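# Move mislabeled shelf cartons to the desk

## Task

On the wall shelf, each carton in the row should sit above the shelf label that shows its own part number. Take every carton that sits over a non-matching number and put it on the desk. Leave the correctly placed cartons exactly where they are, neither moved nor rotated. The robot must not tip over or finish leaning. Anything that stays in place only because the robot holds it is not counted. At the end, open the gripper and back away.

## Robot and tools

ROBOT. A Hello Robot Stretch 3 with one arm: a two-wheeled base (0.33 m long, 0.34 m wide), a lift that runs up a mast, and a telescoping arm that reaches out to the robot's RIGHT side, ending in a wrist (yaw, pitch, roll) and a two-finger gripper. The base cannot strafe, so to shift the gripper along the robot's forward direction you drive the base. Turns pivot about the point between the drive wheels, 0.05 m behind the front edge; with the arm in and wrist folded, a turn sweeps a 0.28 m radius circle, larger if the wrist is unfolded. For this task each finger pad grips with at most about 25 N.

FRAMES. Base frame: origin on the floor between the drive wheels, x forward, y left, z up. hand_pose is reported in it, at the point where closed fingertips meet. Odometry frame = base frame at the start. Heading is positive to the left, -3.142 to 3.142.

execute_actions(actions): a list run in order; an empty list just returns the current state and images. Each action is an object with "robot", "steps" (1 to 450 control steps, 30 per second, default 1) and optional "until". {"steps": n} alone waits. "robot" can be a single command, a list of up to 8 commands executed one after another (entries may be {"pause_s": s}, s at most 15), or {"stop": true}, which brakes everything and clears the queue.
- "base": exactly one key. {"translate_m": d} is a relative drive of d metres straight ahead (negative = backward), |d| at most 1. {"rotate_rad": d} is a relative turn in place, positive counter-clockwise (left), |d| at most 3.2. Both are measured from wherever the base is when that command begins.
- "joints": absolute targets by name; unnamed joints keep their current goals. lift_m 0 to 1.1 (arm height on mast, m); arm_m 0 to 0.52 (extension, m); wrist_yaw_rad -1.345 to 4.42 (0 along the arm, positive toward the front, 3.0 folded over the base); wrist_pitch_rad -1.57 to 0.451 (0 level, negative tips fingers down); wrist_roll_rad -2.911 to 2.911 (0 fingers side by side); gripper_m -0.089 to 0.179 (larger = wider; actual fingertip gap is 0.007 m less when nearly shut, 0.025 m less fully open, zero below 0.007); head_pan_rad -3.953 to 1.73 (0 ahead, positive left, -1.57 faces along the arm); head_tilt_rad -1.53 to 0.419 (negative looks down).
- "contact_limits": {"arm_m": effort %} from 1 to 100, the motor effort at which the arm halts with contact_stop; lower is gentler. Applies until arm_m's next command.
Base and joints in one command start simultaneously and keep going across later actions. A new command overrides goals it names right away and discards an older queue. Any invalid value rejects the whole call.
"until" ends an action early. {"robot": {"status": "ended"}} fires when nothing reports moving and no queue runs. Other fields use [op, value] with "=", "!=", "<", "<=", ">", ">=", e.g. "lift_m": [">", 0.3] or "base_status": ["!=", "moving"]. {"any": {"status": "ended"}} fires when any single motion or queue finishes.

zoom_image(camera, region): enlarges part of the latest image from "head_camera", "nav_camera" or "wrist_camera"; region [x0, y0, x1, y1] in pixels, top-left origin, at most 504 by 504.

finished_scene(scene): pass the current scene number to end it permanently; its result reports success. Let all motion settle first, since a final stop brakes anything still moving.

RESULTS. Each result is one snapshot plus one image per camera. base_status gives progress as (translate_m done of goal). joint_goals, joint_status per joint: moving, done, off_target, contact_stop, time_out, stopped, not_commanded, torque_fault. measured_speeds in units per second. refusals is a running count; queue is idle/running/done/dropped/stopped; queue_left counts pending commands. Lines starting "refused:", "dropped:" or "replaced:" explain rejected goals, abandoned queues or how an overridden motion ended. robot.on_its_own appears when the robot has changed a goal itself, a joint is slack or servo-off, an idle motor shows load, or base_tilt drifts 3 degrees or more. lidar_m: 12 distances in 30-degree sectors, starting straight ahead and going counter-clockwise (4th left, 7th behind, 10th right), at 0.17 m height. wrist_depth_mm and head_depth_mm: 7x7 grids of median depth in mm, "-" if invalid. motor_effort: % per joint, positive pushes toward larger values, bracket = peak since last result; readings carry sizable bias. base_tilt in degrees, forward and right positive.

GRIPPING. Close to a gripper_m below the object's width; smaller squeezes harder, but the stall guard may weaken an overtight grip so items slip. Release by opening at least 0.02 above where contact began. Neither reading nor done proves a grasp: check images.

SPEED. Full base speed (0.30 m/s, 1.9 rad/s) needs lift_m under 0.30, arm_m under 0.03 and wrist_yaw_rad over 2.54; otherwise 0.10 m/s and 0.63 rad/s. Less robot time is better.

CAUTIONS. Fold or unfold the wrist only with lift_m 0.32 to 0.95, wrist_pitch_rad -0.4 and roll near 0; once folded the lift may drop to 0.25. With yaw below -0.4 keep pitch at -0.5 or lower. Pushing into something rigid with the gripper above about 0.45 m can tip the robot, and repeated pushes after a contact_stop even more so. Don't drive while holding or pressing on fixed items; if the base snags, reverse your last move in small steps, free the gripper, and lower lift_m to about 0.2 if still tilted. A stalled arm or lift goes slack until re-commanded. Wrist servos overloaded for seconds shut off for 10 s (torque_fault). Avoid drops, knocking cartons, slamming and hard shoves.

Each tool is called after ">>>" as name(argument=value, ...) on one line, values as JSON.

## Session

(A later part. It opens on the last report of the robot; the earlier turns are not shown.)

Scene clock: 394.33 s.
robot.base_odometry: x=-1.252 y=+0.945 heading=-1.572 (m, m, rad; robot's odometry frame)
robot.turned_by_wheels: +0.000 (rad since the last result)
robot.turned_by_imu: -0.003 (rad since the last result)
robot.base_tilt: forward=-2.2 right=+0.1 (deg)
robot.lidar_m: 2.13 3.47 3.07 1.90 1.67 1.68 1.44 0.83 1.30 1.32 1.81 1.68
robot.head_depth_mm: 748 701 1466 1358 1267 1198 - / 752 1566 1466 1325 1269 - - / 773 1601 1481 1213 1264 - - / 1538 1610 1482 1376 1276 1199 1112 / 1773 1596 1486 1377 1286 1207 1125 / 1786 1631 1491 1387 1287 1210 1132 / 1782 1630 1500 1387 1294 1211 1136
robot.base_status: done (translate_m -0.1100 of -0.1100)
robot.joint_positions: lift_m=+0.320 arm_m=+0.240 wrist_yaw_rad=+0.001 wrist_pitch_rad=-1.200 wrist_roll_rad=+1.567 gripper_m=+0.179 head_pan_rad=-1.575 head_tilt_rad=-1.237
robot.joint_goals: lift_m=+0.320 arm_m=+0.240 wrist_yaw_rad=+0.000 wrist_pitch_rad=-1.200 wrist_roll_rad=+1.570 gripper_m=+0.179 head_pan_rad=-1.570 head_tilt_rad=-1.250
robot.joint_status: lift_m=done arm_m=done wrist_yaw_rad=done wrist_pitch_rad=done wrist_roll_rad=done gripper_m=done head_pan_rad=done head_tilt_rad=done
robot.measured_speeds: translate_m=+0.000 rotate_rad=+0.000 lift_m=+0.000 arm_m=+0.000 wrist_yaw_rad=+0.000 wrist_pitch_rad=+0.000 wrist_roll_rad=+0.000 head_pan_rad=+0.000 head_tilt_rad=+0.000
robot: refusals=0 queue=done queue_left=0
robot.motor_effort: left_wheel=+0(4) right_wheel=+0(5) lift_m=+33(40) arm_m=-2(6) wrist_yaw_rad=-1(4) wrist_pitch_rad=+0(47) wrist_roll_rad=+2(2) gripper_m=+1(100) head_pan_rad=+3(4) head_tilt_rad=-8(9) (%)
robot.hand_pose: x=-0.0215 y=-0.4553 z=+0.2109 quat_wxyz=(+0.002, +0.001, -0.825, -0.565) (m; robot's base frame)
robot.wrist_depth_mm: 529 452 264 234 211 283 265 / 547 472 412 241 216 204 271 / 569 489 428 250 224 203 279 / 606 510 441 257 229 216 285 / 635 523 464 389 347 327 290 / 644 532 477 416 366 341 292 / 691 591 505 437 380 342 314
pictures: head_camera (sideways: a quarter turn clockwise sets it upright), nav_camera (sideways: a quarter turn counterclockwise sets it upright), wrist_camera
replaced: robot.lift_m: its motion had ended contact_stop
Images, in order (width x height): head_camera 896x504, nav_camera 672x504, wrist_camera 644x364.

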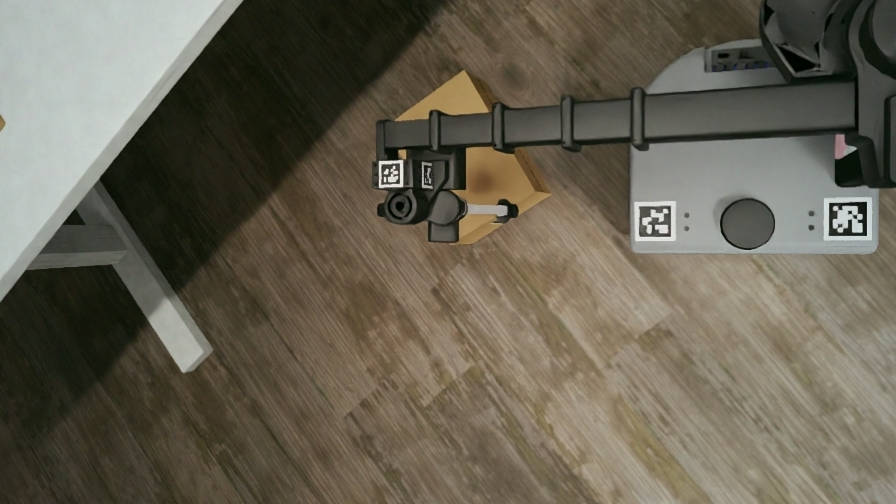

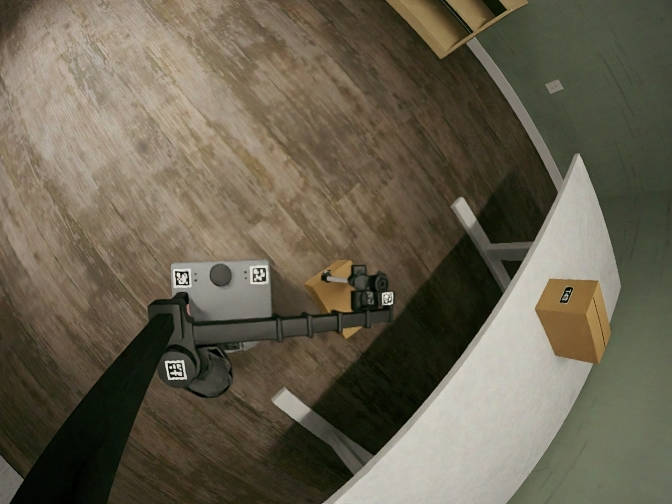

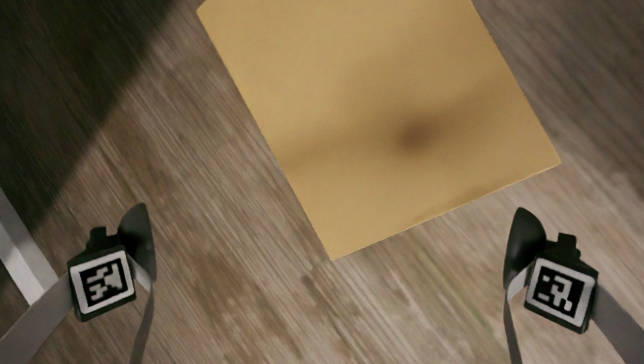

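>>> execute_actions(actions=[{"robot":[{"base":{"rotate_rad":0.55},"joints":{"arm_m":0.12,"lift_m":0.34}},{"base":{"translate_m":-0.31}}],"steps":300,"until":{"robot":{"status":"ended"}}}])

Scene clock: 401.57 s.
robot.base_odometry: x=-1.413 y=+1.210 heading=-1.022 (m, m, rad; robot's odometry frame)
robot.turned_by_wheels: +0.550 (rad since the last result)
robot.turned_by_imu: +0.574 (rad since the last result)
robot.base_tilt: forward=-2.2 right=+0.0 (deg)
robot.lidar_m: 3.72 2.79 1.82 1.64 1.65 1.13 0.57 1.04 1.21 2.10 1.76 2.33
robot.head_depth_mm: 746 684 650 1343 1266 1193 - / 781 1552 1465 1370 1241 - - / 1754 1574 1477 1392 1173 - - / 1761 1607 1482 1375 1264 1199 1118 / 1770 1613 1484 1380 1285 1199 1128 / 1779 1627 1496 1385 1288 1200 1133 / 1771 1635 1502 1391 1291 1210 1137
robot.base_status: off_target (translate_m -0.3096 of -0.3100)
robot.joint_positions: lift_m=+0.340 arm_m=+0.120 wrist_yaw_rad=+0.000 wrist_pitch_rad=-1.202 wrist_roll_rad=+1.567 gripper_m=+0.179 head_pan_rad=-1.570 head_tilt_rad=-1.239
robot.joint_goals: lift_m=+0.340 arm_m=+0.120 wrist_yaw_rad=+0.000 wrist_pitch_rad=-1.200 wrist_roll_rad=+1.570 gripper_m=+0.179 head_pan_rad=-1.570 head_tilt_rad=-1.250
robot.joint_status: lift_m=done arm_m=done wrist_yaw_rad=done wrist_pitch_rad=done wrist_roll_rad=done gripper_m=done head_pan_rad=done head_tilt_rad=done
robot.measured_speeds: translate_m=+0.000 rotate_rad=+0.000 lift_m=+0.000 arm_m=+0.000 wrist_yaw_rad=+0.000 wrist_pitch_rad=+0.000 wrist_roll_rad=+0.000 head_pan_rad=+0.000 head_tilt_rad=+0.000
robot: refusals=0 queue=done queue_left=0
robot.on_its_own: left_wheel is at rest, and its effort (-47) is outside its rest range (-18 to +18); right_wheel is at rest, and its effort (-38) is outside its rest range (-18 to +18)
robot.motor_effort: left_wheel=-47(89) right_wheel=-38(82) lift_m=+30(34) arm_m=+0(3) wrist_yaw_rad=+0(1) wrist_pitch_rad=+0(1) wrist_roll_rad=+2(2) gripper_m=+0(1) head_pan_rad=+0(4) head_tilt_rad=-7(9) (%)
robot.hand_pose: x=-0.0215 y=-0.3348 z=+0.2309 quat_wxyz=(+0.002, +0.001, -0.825, -0.566) (m; robot's base frame)
robot.wrist_depth_mm: 550 476 420 254 229 214 288 / 579 500 438 262 236 222 296 / 608 518 451 269 242 229 305 / 639 543 467 281 249 319 - / 680 536 485 293 255 241 - / 751 571 502 437 387 357 - / 747 625 528 456 402 362 333
pictures: head_camera (sideways: a quarter turn clockwise sets it upright), nav_camera (sideways: a quarter turn counterclockwise sets it upright), wrist_camera
Images, in order (width x height): head_camera 896x504, nav_camera 672x504, wrist_camera 644x364.

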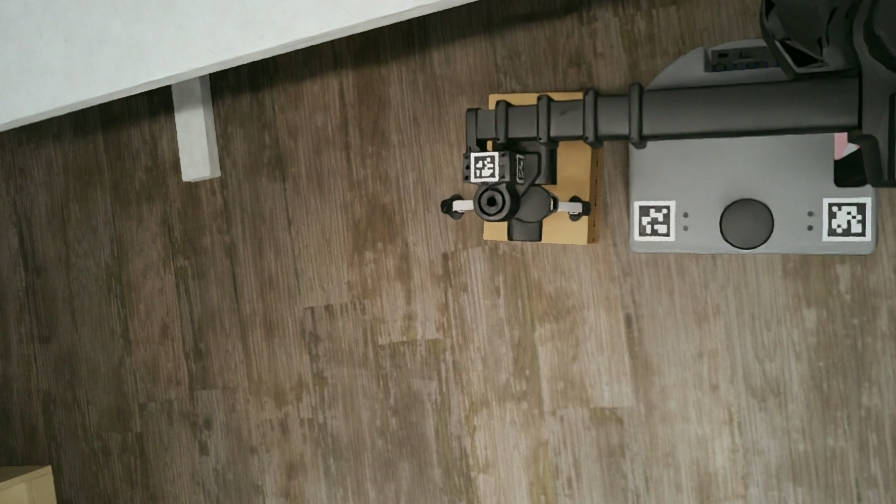

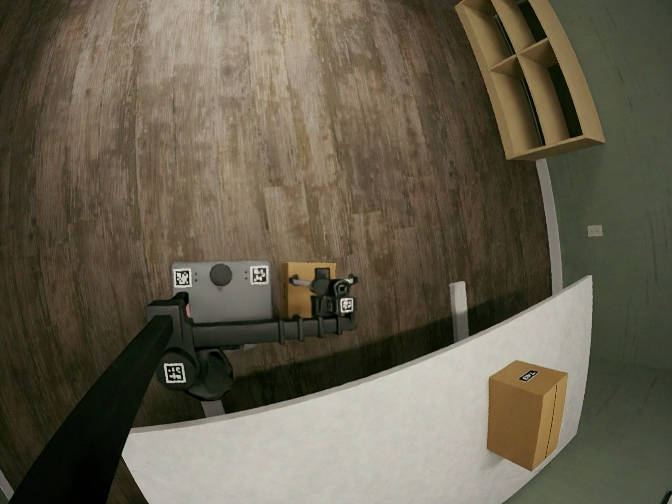

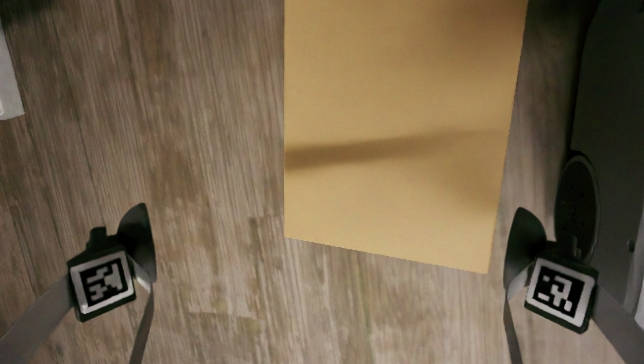

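>>> execute_actions(actions=[{"robot":[{"base":{"translate_m":0.005},"joints":{"gripper_m":0.08,"wrist_pitch_rad":-1.57,"arm_m":0.185,"lift_m":0.26}},{"joints":{"lift_m":0.19}}],"steps":200,"until":{"robot":{"status":"ended"}}},{"robot":{"base":{"translate_m":0.12},"joints":{"lift_m":0.19}},"steps":150,"until":{"robot":{"status":"ended"}}},{"robot":[{"joints":{"lift_m":0.3,"gripper_m":0.179,"wrist_pitch_rad":-1.2,"arm_m":0.07}},{"base":{"translate_m":-0.09}}],"steps":250,"until":{"robot":{"status":"ended"}}}])

Scene clock: 412.77 s.
robot.base_odometry: x=-1.395 y=+1.180 heading=-1.022 (m, m, rad; robot's odometry frame)
robot.turned_by_wheels: +0.000 (rad since the last result)
robot.turned_by_imu: -0.018 (rad since the last result)
robot.base_tilt: forward=-2.2 right=+0.1 (deg)
robot.lidar_m: 3.70 2.85 1.84 1.65 1.66 1.17 0.60 1.08 1.22 2.10 1.75 2.30
robot.head_depth_mm: 746 698 1436 1355 1264 1196 - / 1695 1565 1463 1361 1232 - - / 1759 1598 1476 1369 - - - / 1767 1610 1483 1373 1271 1203 1118 / 1774 1618 1488 1381 1284 1202 1127 / 1775 1624 1503 1384 1290 1205 1132 / 1761 1629 1496 1392 1295 1210 1135
robot.base_status: done (translate_m -0.0900 of -0.0900)
robot.joint_positions: lift_m=+0.300 arm_m=+0.070 wrist_yaw_rad=+0.001 wrist_pitch_rad=-1.204 wrist_roll_rad=+1.567 gripper_m=+0.179 head_pan_rad=-1.570 head_tilt_rad=-1.239
robot.joint_goals: lift_m=+0.300 arm_m=+0.070 wrist_yaw_rad=+0.000 wrist_pitch_rad=-1.200 wrist_roll_rad=+1.570 gripper_m=+0.179 head_pan_rad=-1.570 head_tilt_rad=-1.250
robot.joint_status: lift_m=done arm_m=done wrist_yaw_rad=done wrist_pitch_rad=done wrist_roll_rad=done gripper_m=done head_pan_rad=done head_tilt_rad=done
robot.measured_speeds: translate_m=+0.000 rotate_rad=+0.000 lift_m=+0.000 arm_m=+0.000 wrist_yaw_rad=+0.000 wrist_pitch_rad=+0.000 wrist_roll_rad=+0.000 head_pan_rad=+0.000 head_tilt_rad=+0.000
robot: refusals=0 queue=done queue_left=0
robot.motor_effort: left_wheel=+1(47) right_wheel=-1(39) lift_m=+34(36) arm_m=-2(0) wrist_yaw_rad=-1(6) wrist_pitch_rad=+1(3) wrist_roll_rad=+2(2) gripper_m=+2(100) head_pan_rad=+0(0) head_tilt_rad=-7(7) (%)
robot.hand_pose: x=-0.0215 y=-0.2844 z=+0.1906 quat_wxyz=(+0.002, +0.001, -0.824, -0.567) (m; robot's base frame)
robot.wrist_depth_mm: 486 429 240 215 201 276 - / 517 445 248 220 207 285 - / 533 461 258 228 214 292 - / 563 484 267 234 220 306 - / 602 488 422 245 227 312 - / 656 504 448 394 350 323 - / 658 560 473 408 361 328 -
pictures: head_camera (sideways: a quarter turn clockwise sets it upright), nav_camera (sideways: a quarter turn counterclockwise sets it upright), wrist_camera
replaced: robot.lift_m: its motion had ended contact_stop
replaced: robot.lift_m: its motion had ended contact_stop
Images, in order (width x height): head_camera 896x504, nav_camera 672x504, wrist_camera 644x364.

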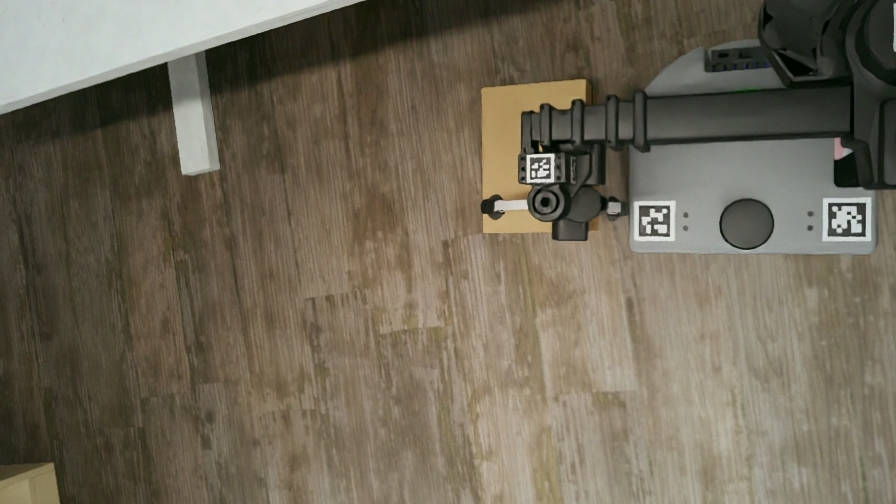

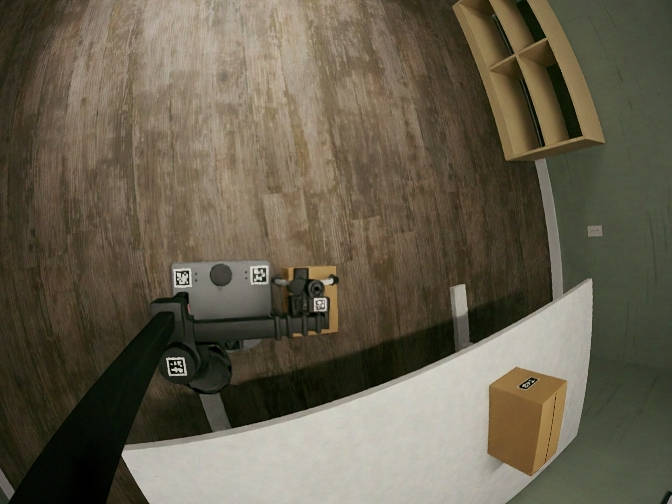

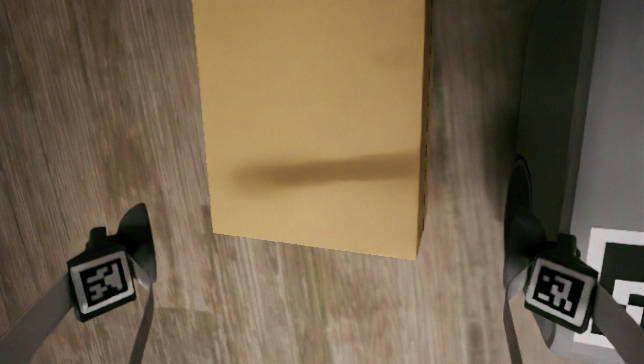

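>>> execute_actions(actions=[{"robot":[{"base":{"translate_m":-0.025},"joints":{"gripper_m":0.0,"wrist_pitch_rad":-0.6,"wrist_yaw_rad":-1.2,"wrist_roll_rad":0,"arm_m":0.115}},{"joints":{"lift_m":0.1}},{"base":{"translate_m":0.15}},{"joints":{"lift_m":0.3}},{"joints":{"gripper_m":0.179,"wrist_pitch_rad":-1.2,"wrist_yaw_rad":0,"wrist_roll_rad":1.57,"arm_m":0.07}},{"base":{"translate_m":-0.07}}],"steps":450,"until":{"robot":{"status":"ended"}}},{"steps":200,"until":{"robot":{"status":"ended"}}}])

Scene clock: 431.73 s.
robot.base_odometry: x=-1.408 y=+1.201 heading=-1.022 (m, m, rad; robot's odometry frame)
robot.turned_by_wheels: +0.000 (rad since the last result)
robot.turned_by_imu: -0.005 (rad since the last result)
robot.base_tilt: forward=-2.1 right=+0.1 (deg)
robot.lidar_m: 3.71 2.84 1.83 1.64 1.65 1.14 0.58 1.05 1.21 2.10 1.75 2.31
robot.head_depth_mm: 748 684 650 1344 1266 1194 - / 780 1551 1468 1362 1234 - - / 1753 1581 1481 1370 1211 - - / 1757 1612 1484 1368 1264 1198 1115 / 1778 1613 1486 1371 1283 1202 1132 / 1782 1630 1494 1382 1293 1208 1132 / 1762 1632 1502 1388 1292 1209 1135
robot.base_status: done (translate_m -0.0250 of -0.0250)
robot.joint_positions: lift_m=+0.162 arm_m=+0.115 wrist_yaw_rad=-1.207 wrist_pitch_rad=-0.566 wrist_roll_rad=+0.005 gripper_m=+0.000 head_pan_rad=-1.570 head_tilt_rad=-1.239
robot.joint_goals: lift_m=+0.162 arm_m=+0.115 wrist_yaw_rad=-1.200 wrist_pitch_rad=-0.600 wrist_roll_rad=+0.000 gripper_m=+0.000 head_pan_rad=-1.570 head_tilt_rad=-1.250
robot.joint_status: lift_m=contact_stop arm_m=done wrist_yaw_rad=done wrist_pitch_rad=done wrist_roll_rad=done gripper_m=done head_pan_rad=done head_tilt_rad=done
robot.measured_speeds: translate_m=+0.000 rotate_rad=-0.002 lift_m=-0.023 arm_m=+0.000 wrist_yaw_rad=-0.040 wrist_pitch_rad=+0.240 wrist_roll_rad=+0.000 head_pan_rad=+0.000 head_tilt_rad=+0.000
robot: refusals=0 queue=dropped queue_left=0
robot.on_its_own: lift_m is slack since a contact_stop, until your next command for it (your +0.100 is given up)
robot.motor_effort: left_wheel=+0(4) right_wheel=+0(4) lift_m=+33(33) arm_m=+3(0) wrist_yaw_rad=+8(7) wrist_pitch_rad=-14(16) wrist_roll_rad=-2(4) gripper_m=-9(100) head_pan_rad=+0(0) head_tilt_rad=-7(6) (%)
robot.hand_pose: x=-0.2115 y=-0.3320 z=+0.1426 quat_wxyz=(+0.445, -0.224, -0.672, -0.548) (m; robot's base frame)
robot.wrist_depth_mm: 781 829 803 780 752 723 685 / 616 611 602 596 584 578 546 / 490 484 478 468 464 461 451 / 406 404 395 394 388 384 382 / 346 340 189 - 331 332 326 / 300 166 162 158 164 287 287 / 264 142 142 142 143 250 254
pictures: head_camera (sideways: a quarter turn clockwise sets it upright), nav_camera (sideways: a quarter turn counterclockwise sets it upright), wrist_camera
dropped: robot: command 1 of its queue: lift_m: contact_stop
Images, in order (width x height): head_camera 896x504, nav_camera 672x504, wrist_camera 644x364.

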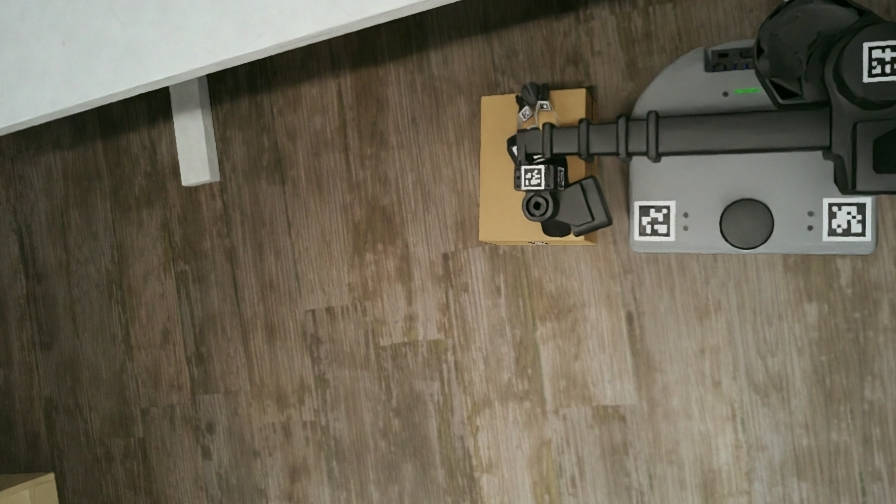

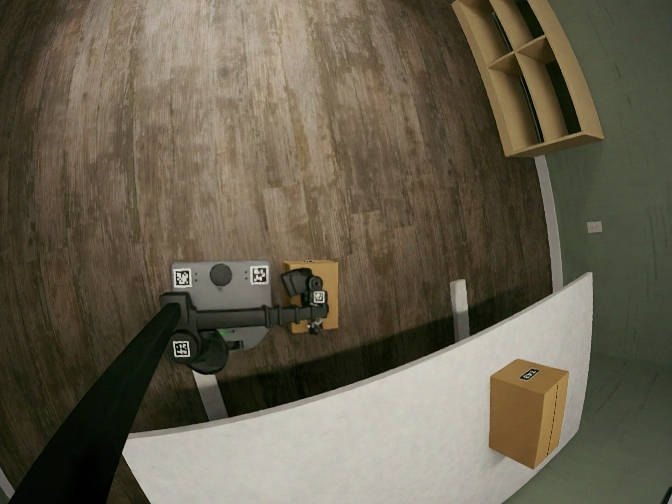

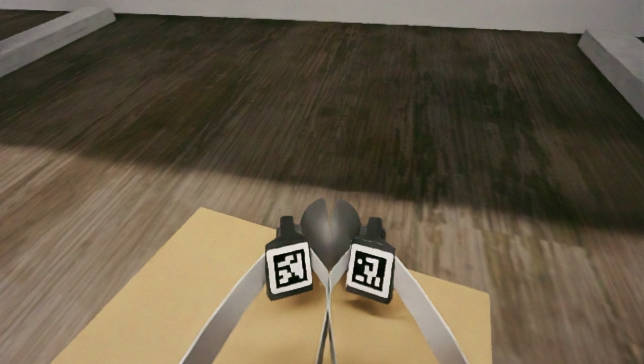

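>>> execute_actions(actions=[{"robot":{"base":{"translate_m":0.15},"joints":{"lift_m":0.14,"wrist_pitch_rad":-0.75}},"steps":150,"until":{"robot":{"status":"ended"}}},{"robot":[{"joints":{"lift_m":0.3}},{"joints":{"gripper_m":0.179,"wrist_pitch_rad":-1.2,"wrist_yaw_rad":0,"wrist_roll_rad":1.57,"arm_m":0.07}},{"base":{"translate_m":-0.07}}],"steps":450,"until":{"robot":{"status":"ended"}}}])

Scene clock: 443.53 s.
robot.base_odometry: x=-1.367 y=+1.133 heading=-1.022 (m, m, rad; robot's odometry frame)
robot.turned_by_wheels: +0.000 (rad since the last result)
robot.turned_by_imu: -0.002 (rad since the last result)
robot.base_tilt: forward=-2.2 right=+0.1 (deg)
robot.lidar_m: 3.64 2.86 1.84 1.66 1.67 1.23 0.66 1.13 1.24 2.09 1.73 2.26
robot.head_depth_mm: 776 1552 1469 1354 1260 1194 - / 1741 1557 1465 1359 1278 - - / 1761 1601 1472 1368 - - - / 1763 1602 1483 1373 1194 1198 1117 / 1779 1612 1491 1375 1276 1201 1128 / 1779 1624 1491 1398 1288 1205 1135 / 1756 1641 1501 1396 1290 1209 1134
robot.base_status: done (translate_m -0.0700 of -0.0700)
robot.joint_positions: lift_m=+0.300 arm_m=+0.070 wrist_yaw_rad=-0.002 wrist_pitch_rad=-1.200 wrist_roll_rad=+1.564 gripper_m=+0.179 head_pan_rad=-1.570 head_tilt_rad=-1.239
robot.joint_goals: lift_m=+0.300 arm_m=+0.070 wrist_yaw_rad=+0.000 wrist_pitch_rad=-1.200 wrist_roll_rad=+1.570 gripper_m=+0.179 head_pan_rad=-1.570 head_tilt_rad=-1.250
robot.joint_status: lift_m=done arm_m=done wrist_yaw_rad=done wrist_pitch_rad=done wrist_roll_rad=done gripper_m=done head_pan_rad=done head_tilt_rad=done
robot.measured_speeds: translate_m=+0.000 rotate_rad=+0.000 lift_m=+0.000 arm_m=+0.000 wrist_yaw_rad=+0.000 wrist_pitch_rad=+0.000 wrist_roll_rad=+0.000 head_pan_rad=+0.000 head_tilt_rad=+0.000
robot: refusals=0 queue=done queue_left=0
robot.motor_effort: left_wheel=+1(5) right_wheel=+0(13) lift_m=+34(34) arm_m=-2(5) wrist_yaw_rad=+1(10) wrist_pitch_rad=+0(46) wrist_roll_rad=+3(4) gripper_m=+1(100) head_pan_rad=+0(1) head_tilt_rad=-7(7) (%)
robot.hand_pose: x=-0.0216 y=-0.2854 z=+0.1909 quat_wxyz=(+0.003, +0.001, -0.825, -0.565) (m; robot's base frame)
robot.wrist_depth_mm: 494 428 373 335 300 276 - / 519 446 373 233 248 284 - / 540 465 258 228 210 291 - / 565 486 267 236 218 302 - / 609 487 278 243 228 313 - / 664 505 291 252 234 321 - / 667 558 472 262 248 325 -
pictures: head_camera (sideways: a quarter turn clockwise sets it upright), nav_camera (sideways: a quarter turn counterclockwise sets it upright), wrist_camera
replaced: robot.lift_m: its motion had ended contact_stop
replaced: robot.wrist_pitch_rad: its motion had ended off_target
Images, in order (width x height): head_camera 896x504, nav_camera 672x504, wrist_camera 644x364.

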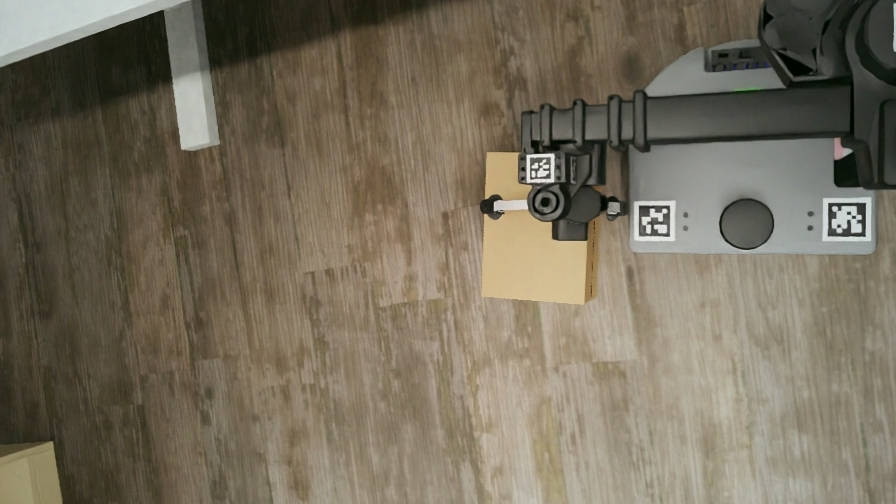

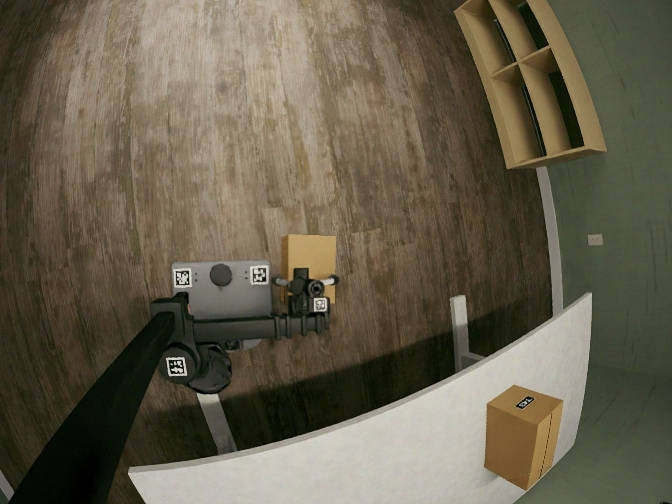

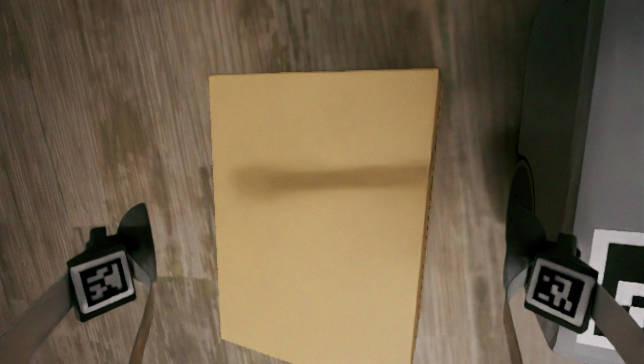

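>>> execute_actions(actions=[{"robot":[{"base":{"translate_m":0.03},"joints":{"arm_m":0.075}},{"joints":{"lift_m":0.16}}],"steps":200,"until":{"robot":{"status":"ended"}}},{"robot":{"joints":{"arm_m":0.13,"lift_m":0.18}},"steps":100,"until":{"robot":{"status":"ended"}}}])

Scene clock: 448.07 s.
robot.base_odometry: x=-1.351 y=+1.107 heading=-1.022 (m, m, rad; robot's odometry frame)
robot.turned_by_wheels: +0.000 (rad since the last result)
robot.turned_by_imu: -0.001 (rad since the last result)
robot.base_tilt: forward=-2.2 right=+0.1 (deg)
robot.lidar_m: 3.59 2.88 1.85 1.66 1.67 1.26 0.69 1.16 0.31 0.30 0.32 2.23
robot.head_depth_mm: 1688 1562 1466 1357 1263 1196 - / 1740 1562 1473 1363 1268 - - / 1754 1595 1477 1382 1250 - - / 1765 1602 1481 1377 1241 1199 1115 / 1765 1616 1490 1382 1282 1204 1123 / 1776 1632 1505 1384 1285 1206 1133 / 1752 1640 1497 1391 1294 1217 1134
robot.base_status: done (translate_m +0.0300 of +0.0300)
robot.joint_positions: lift_m=+0.197 arm_m=+0.130 wrist_yaw_rad=-0.009 wrist_pitch_rad=-1.182 wrist_roll_rad=+1.574 gripper_m=+0.179 head_pan_rad=-1.570 head_tilt_rad=-1.239
robot.joint_goals: lift_m=+0.197 arm_m=+0.130 wrist_yaw_rad=+0.000 wrist_pitch_rad=-1.200 wrist_roll_rad=+1.570 gripper_m=+0.179 head_pan_rad=-1.570 head_tilt_rad=-1.250
robot.joint_status: lift_m=contact_stop arm_m=done wrist_yaw_rad=done wrist_pitch_rad=done wrist_roll_rad=done gripper_m=done head_pan_rad=done head_tilt_rad=done
robot.measured_speeds: translate_m=+0.000 rotate_rad=+0.000 lift_m=+0.002 arm_m=+0.000 wrist_yaw_rad=+0.000 wrist_pitch_rad=+0.000 wrist_roll_rad=+0.000 head_pan_rad=+0.000 head_tilt_rad=+0.000
robot: refusals=0 queue=dropped queue_left=0
robot.on_its_own: lift_m is slack since a contact_stop, until your next command for it (your +0.180 is given up)
robot.motor_effort: left_wheel=-2(5) right_wheel=+5(3) lift_m=+26(33) arm_m=+4(9) wrist_yaw_rad=+9(9) wrist_pitch_rad=-5(27) wrist_roll_rad=-2(4) gripper_m=-3(3) head_pan_rad=+0(1) head_tilt_rad=-8(8) (%)
robot.hand_pose: x=-0.0222 y=-0.3490 z=+0.0893 quat_wxyz=(-0.004, -0.005, -0.830, -0.558) (m; robot's base frame)
robot.wrist_depth_mm: 354 106 51 52 67 94 172 / 371 117 53 54 70 99 176 / 393 131 56 56 73 105 181 / 411 146 59 58 77 113 186 / 436 117 62 60 80 112 189 / 489 130 66 62 85 119 189 / 481 389 70 65 89 174 203
pictures: head_camera (sideways: a quarter turn clockwise sets it upright), nav_camera (sideways: a quarter turn counterclockwise sets it upright), wrist_camera
replaced: robot.lift_m: its motion had ended contact_stop
Images, in order (width x height): head_camera 896x504, nav_camera 672x504, wrist_camera 644x364.

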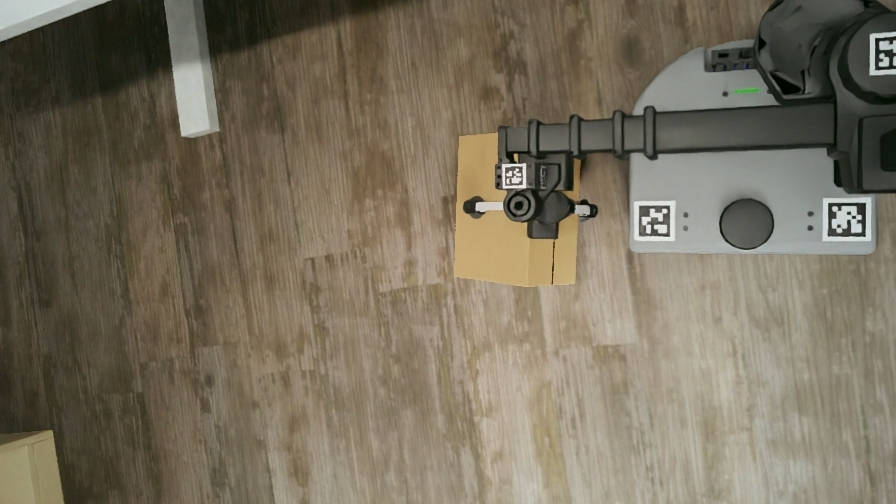

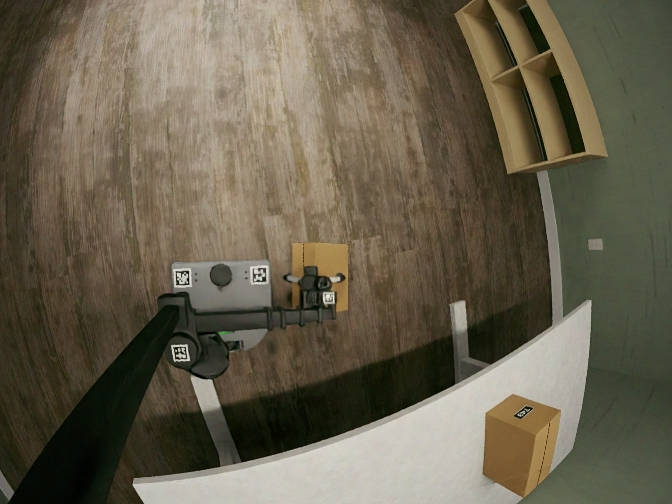

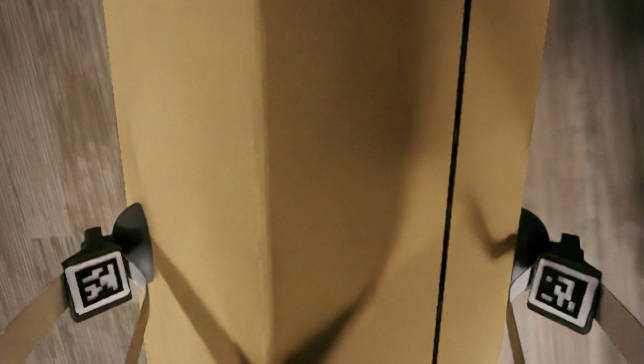

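Deep in; inner pad under. Close and pitch down.

>>> execute_actions(actions=[{"robot":{"joints":{"gripper_m":0.04,"wrist_pitch_rad":-1.57,"arm_m":0.25,"lift_m":0.23}},"steps":120,"until":{"robot":{"status":"ended"}}}])

Scene clock: 450.20 s.
robot.base_odometry: x=-1.351 y=+1.107 heading=-1.022 (m, m, rad; robot's odometry frame)
robot.turned_by_wheels: +0.000 (rad since the last result)
robot.turned_by_imu: +0.000 (rad since the last result)
robot.base_tilt: forward=-2.0 right=+0.1 (deg)
robot.lidar_m: 3.62 2.88 1.84 1.66 1.68 1.27 0.69 1.16 0.33 0.32 0.34 2.23
robot.head_depth_mm: 1693 1563 1461 1357 1266 1199 - / 1736 1559 1465 1361 1267 - - / 1752 1604 1476 1408 1261 - - / 1759 1609 1483 1377 1257 1202 1117 / 1772 1615 1489 1376 1283 1202 1130 / 1780 1623 1494 1389 1296 1204 1132 / 1749 1624 1504 1391 1292 1210 1140
robot.base_status: done (translate_m +0.0300 of +0.0300)
robot.joint_positions: lift_m=+0.230 arm_m=+0.250 wrist_yaw_rad=-0.001 wrist_pitch_rad=-1.547 wrist_roll_rad=+1.574 gripper_m=+0.131 head_pan_rad=-1.570 head_tilt_rad=-1.239
robot.joint_goals: lift_m=+0.230 arm_m=+0.250 wrist_yaw_rad=+0.000 wrist_pitch_rad=-1.570 wrist_roll_rad=+1.570 gripper_m=+0.040 head_pan_rad=-1.570 head_tilt_rad=-1.250
robot.joint_status: lift_m=done arm_m=done wrist_yaw_rad=done wrist_pitch_rad=done wrist_roll_rad=done gripper_m=off_target head_pan_rad=done head_tilt_rad=done
robot.measured_speeds: translate_m=+0.000 rotate_rad=+0.000 lift_m=+0.000 arm_m=+0.000 wrist_yaw_rad=+0.000 wrist_pitch_rad=+0.000 wrist_roll_rad=+0.000 head_pan_rad=+0.000 head_tilt_rad=+0.000
robot: refusals=0 queue=done queue_left=0
robot.motor_effort: left_wheel=+1(2) right_wheel=+0(5) lift_m=+35(36) arm_m=+3(0) wrist_yaw_rad=+2(9) wrist_pitch_rad=-2(42) wrist_roll_rad=-2(2) gripper_m=-100(100) head_pan_rad=-1(1) head_tilt_rad=-7(7) (%)
robot.hand_pose: x=-0.0215 y=-0.3765 z=+0.1118 quat_wxyz=(-0.001, -0.002, -0.715, -0.699) (m; robot's base frame)
robot.wrist_depth_mm: 255 105 50 52 66 91 240 / 264 117 51 54 69 96 247 / 272 132 54 55 72 103 256 / 280 151 57 57 75 110 262 / 290 119 61 60 79 111 - / 301 131 64 62 84 116 - / 314 305 69 65 88 290 293
pictures: head_camera (sideways: a quarter turn clockwise sets it upright), nav_camera (sideways: a quarter turn counterclockwise sets it upright), wrist_camera
Images, in order (width x height): head_camera 896x504, nav_camera 672x504, wrist_camera 644x364.

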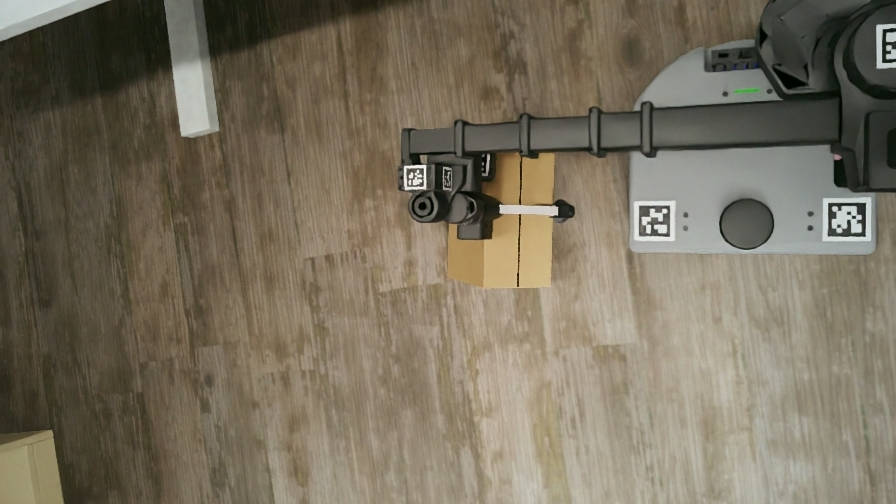

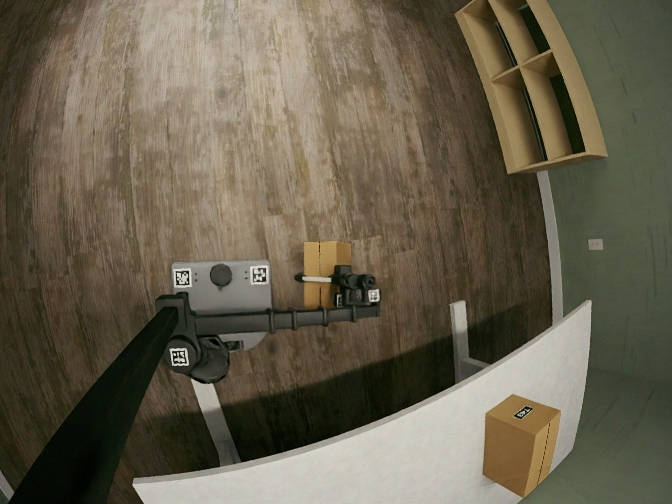

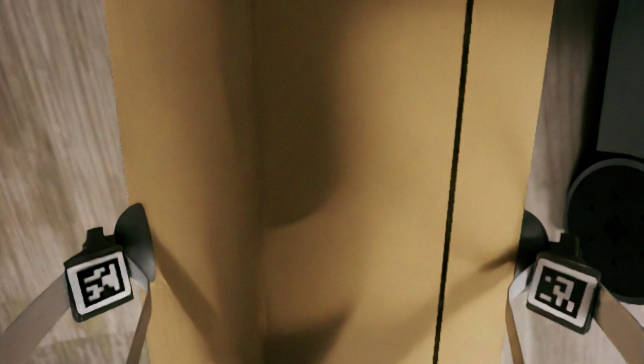

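>>> execute_actions(actions=[{"robot":[{"joints":{"gripper_m":0.179,"lift_m":0.26,"arm_m":0.27}},{"pause_s":0.7},{"joints":{"gripper_m":0.04}},{"pause_s":0.5},{"joints":{"lift_m":0.4}}],"steps":300,"until":{"robot":{"status":"ended"}}}])

Scene clock: 456.83 s.
robot.base_odometry: x=-1.351 y=+1.107 heading=-1.022 (m, m, rad; robot's odometry frame)
robot.turned_by_wheels: +0.000 (rad since the last result)
robot.turned_by_imu: -0.002 (rad since the last result)
robot.base_tilt: forward=-2.2 right=+0.1 (deg)
robot.lidar_m: 3.61 2.88 1.85 1.66 1.67 1.26 0.69 1.16 1.25 2.08 1.72 2.23
robot.head_depth_mm: 1692 1560 1465 1354 1266 1190 - / 1753 1561 1487 1376 1266 - - / 1746 1595 1504 973 1280 - - / 1763 1616 1495 982 1286 1201 1117 / 1768 1617 1487 1378 1283 1205 1129 / 1781 1624 1497 1382 1290 1211 1133 / 1759 1635 1500 1395 1296 1212 1134
robot.base_status: done (translate_m +0.0300 of +0.0300)
robot.joint_positions: lift_m=+0.400 arm_m=+0.270 wrist_yaw_rad=-0.001 wrist_pitch_rad=-1.548 wrist_roll_rad=+1.574 gripper_m=+0.109 head_pan_rad=-1.570 head_tilt_rad=-1.239
robot.joint_goals: lift_m=+0.400 arm_m=+0.270 wrist_yaw_rad=+0.000 wrist_pitch_rad=-1.570 wrist_roll_rad=+1.570 gripper_m=+0.040 head_pan_rad=-1.570 head_tilt_rad=-1.250
robot.joint_status: lift_m=done arm_m=done wrist_yaw_rad=done wrist_pitch_rad=done wrist_roll_rad=done gripper_m=off_target head_pan_rad=done head_tilt_rad=done
robot.measured_speeds: translate_m=+0.000 rotate_rad=+0.000 lift_m=+0.000 arm_m=+0.000 wrist_yaw_rad=+0.000 wrist_pitch_rad=+0.000 wrist_roll_rad=+0.000 head_pan_rad=+0.000 head_tilt_rad=+0.000
robot: refusals=0 queue=done queue_left=0
robot.motor_effort: left_wheel=+0(0) right_wheel=+0(1) lift_m=+34(36) arm_m=+2(1) wrist_yaw_rad=+1(1) wrist_pitch_rad=-2(2) wrist_roll_rad=-2(2) gripper_m=-100(100) head_pan_rad=+0(1) head_tilt_rad=-8(7) (%)
robot.hand_pose: x=-0.0215 y=-0.3962 z=+0.2818 quat_wxyz=(-0.001, -0.002, -0.715, -0.699) (m; robot's base frame)
robot.wrist_depth_mm: 414 105 51 51 65 89 - / 429 118 50 53 68 93 - / 443 133 53 55 71 97 - / 460 155 56 57 75 102 - / 471 117 59 59 78 108 - / 486 130 63 62 83 113 460 / 513 498 67 64 87 134 485
pictures: head_camera (sideways: a quarter turn clockwise sets it upright), nav_camera (sideways: a quarter turn counterclockwise sets it upright), wrist_camera
Images, in order (width x height): head_camera 896x504, nav_camera 672x504, wrist_camera 644x364.

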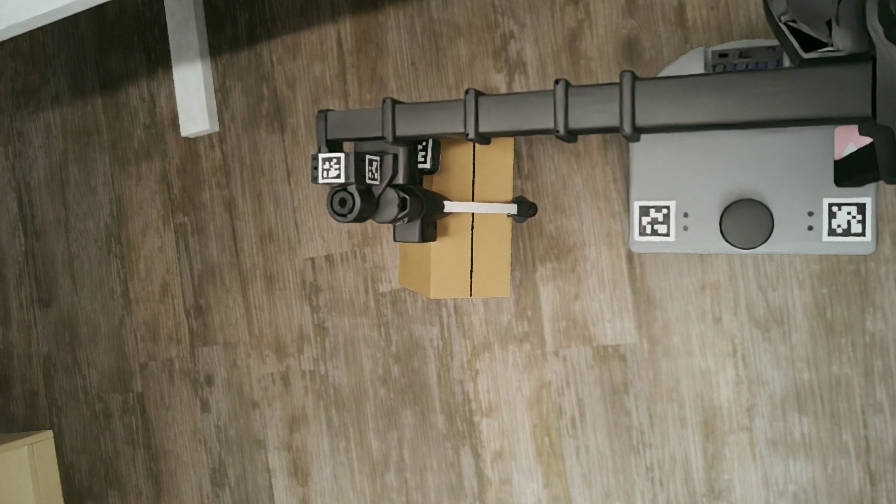

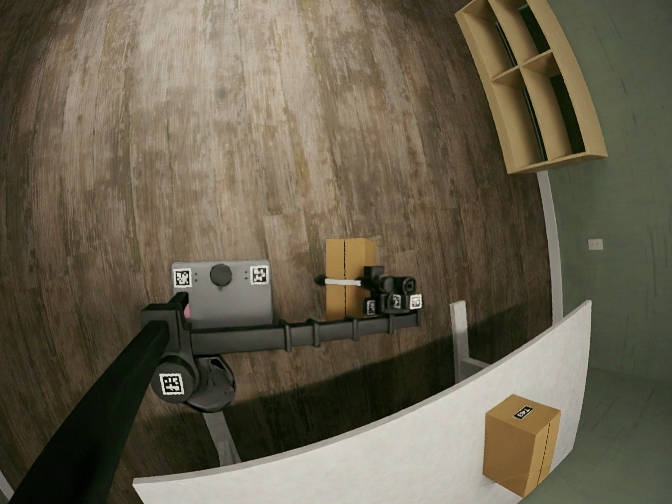

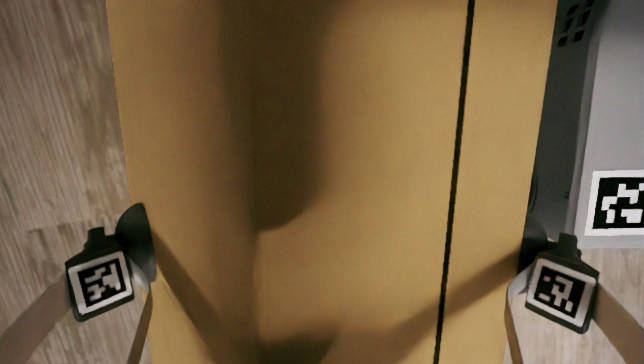

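>>> execute_actions(actions=[{"robot":[{"joints":{"lift_m":1.08,"head_tilt_rad":-0.9}},{"base":{"rotate_rad":-1.47}},{"joints":{"arm_m":0.45}}],"steps":450,"until":{"robot":{"status":"ended"}}}])

Scene clock: 469.67 s.
robot.base_odometry: x=-1.351 y=+1.107 heading=-2.492 (m, m, rad; robot's odometry frame)
robot.turned_by_wheels: -1.470 (rad since the last result)
robot.turned_by_imu: -1.469 (rad since the last result)
robot.base_tilt: forward=-2.2 right=+0.1 (deg)
robot.lidar_m: 1.72 1.90 2.82 3.61 2.51 1.77 1.66 1.70 1.21 0.69 1.18 1.25
robot.head_depth_mm: 1010 507 847 734 648 1273 1137 / 988 509 831 736 649 1268 1140 / 753 513 856 740 652 1285 1146 / 1000 517 838 745 655 1296 1152 / 1001 520 864 746 657 1293 1157 / 1035 1105 895 751 649 1298 1157 / 1029 1113 902 756 649 1308 1163
robot.base_status: done (rotate_rad -1.4699 of -1.4700)
robot.joint_positions: lift_m=+1.080 arm_m=+0.450 wrist_yaw_rad=-0.001 wrist_pitch_rad=-1.548 wrist_roll_rad=+1.574 gripper_m=+0.128 head_pan_rad=-1.570 head_tilt_rad=-0.902
robot.joint_goals: lift_m=+1.080 arm_m=+0.450 wrist_yaw_rad=+0.000 wrist_pitch_rad=-1.570 wrist_roll_rad=+1.570 gripper_m=+0.126 head_pan_rad=-1.570 head_tilt_rad=-0.900
robot.joint_status: lift_m=done arm_m=done wrist_yaw_rad=done wrist_pitch_rad=done wrist_roll_rad=done gripper_m=off_target head_pan_rad=done head_tilt_rad=done
robot.measured_speeds: translate_m=+0.000 rotate_rad=+0.000 lift_m=+0.000 arm_m=+0.000 wrist_yaw_rad=+0.000 wrist_pitch_rad=+0.000 wrist_roll_rad=+0.000 head_pan_rad=+0.000 head_tilt_rad=+0.000
robot: refusals=0 queue=done queue_left=0
robot.on_its_own: gripper_m is held at +0.126, not at your +0.040, by its stall guard, which is not easing now
robot.motor_effort: left_wheel=+3(8) right_wheel=-3(5) lift_m=+34(35) arm_m=+3(2) wrist_yaw_rad=+1(1) wrist_pitch_rad=-2(2) wrist_roll_rad=-2(2) gripper_m=-62(100) head_pan_rad=+0(1) head_tilt_rad=+2(33) (%)
robot.hand_pose: x=-0.0215 y=-0.5761 z=+0.9618 quat_wxyz=(-0.001, -0.002, -0.715, -0.699) (m; robot's base frame)
robot.wrist_depth_mm: 378 105 51 52 66 91 - / 388 117 51 53 69 94 - / 403 132 54 55 72 99 - / 417 152 57 57 75 110 - / 430 119 60 60 79 112 - / 450 129 64 62 84 115 - / 463 450 69 65 88 137 -
pictures: head_camera (sideways: a quarter turn clockwise sets it upright), nav_camera (sideways: a quarter turn counterclockwise sets it upright), wrist_camera
Images, in order (width x height): head_camera 896x504, nav_camera 672x504, wrist_camera 644x364.

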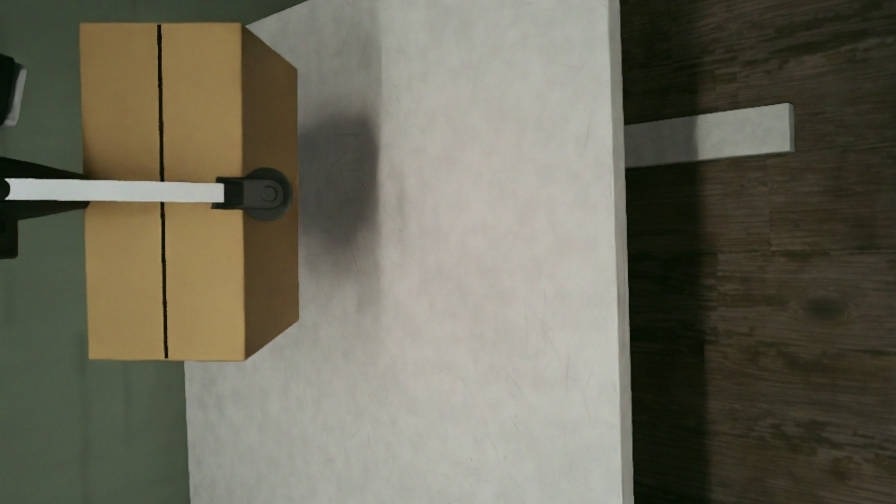

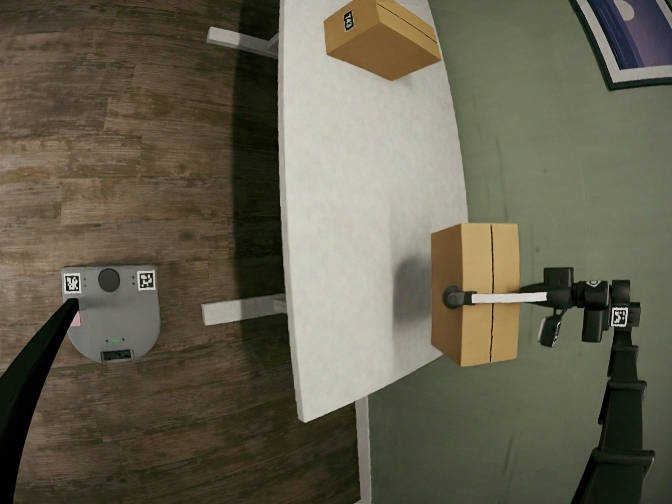

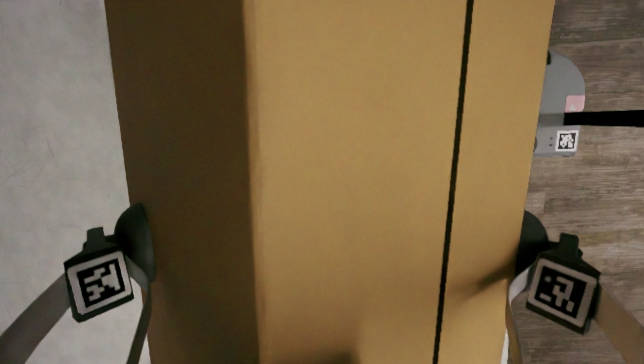

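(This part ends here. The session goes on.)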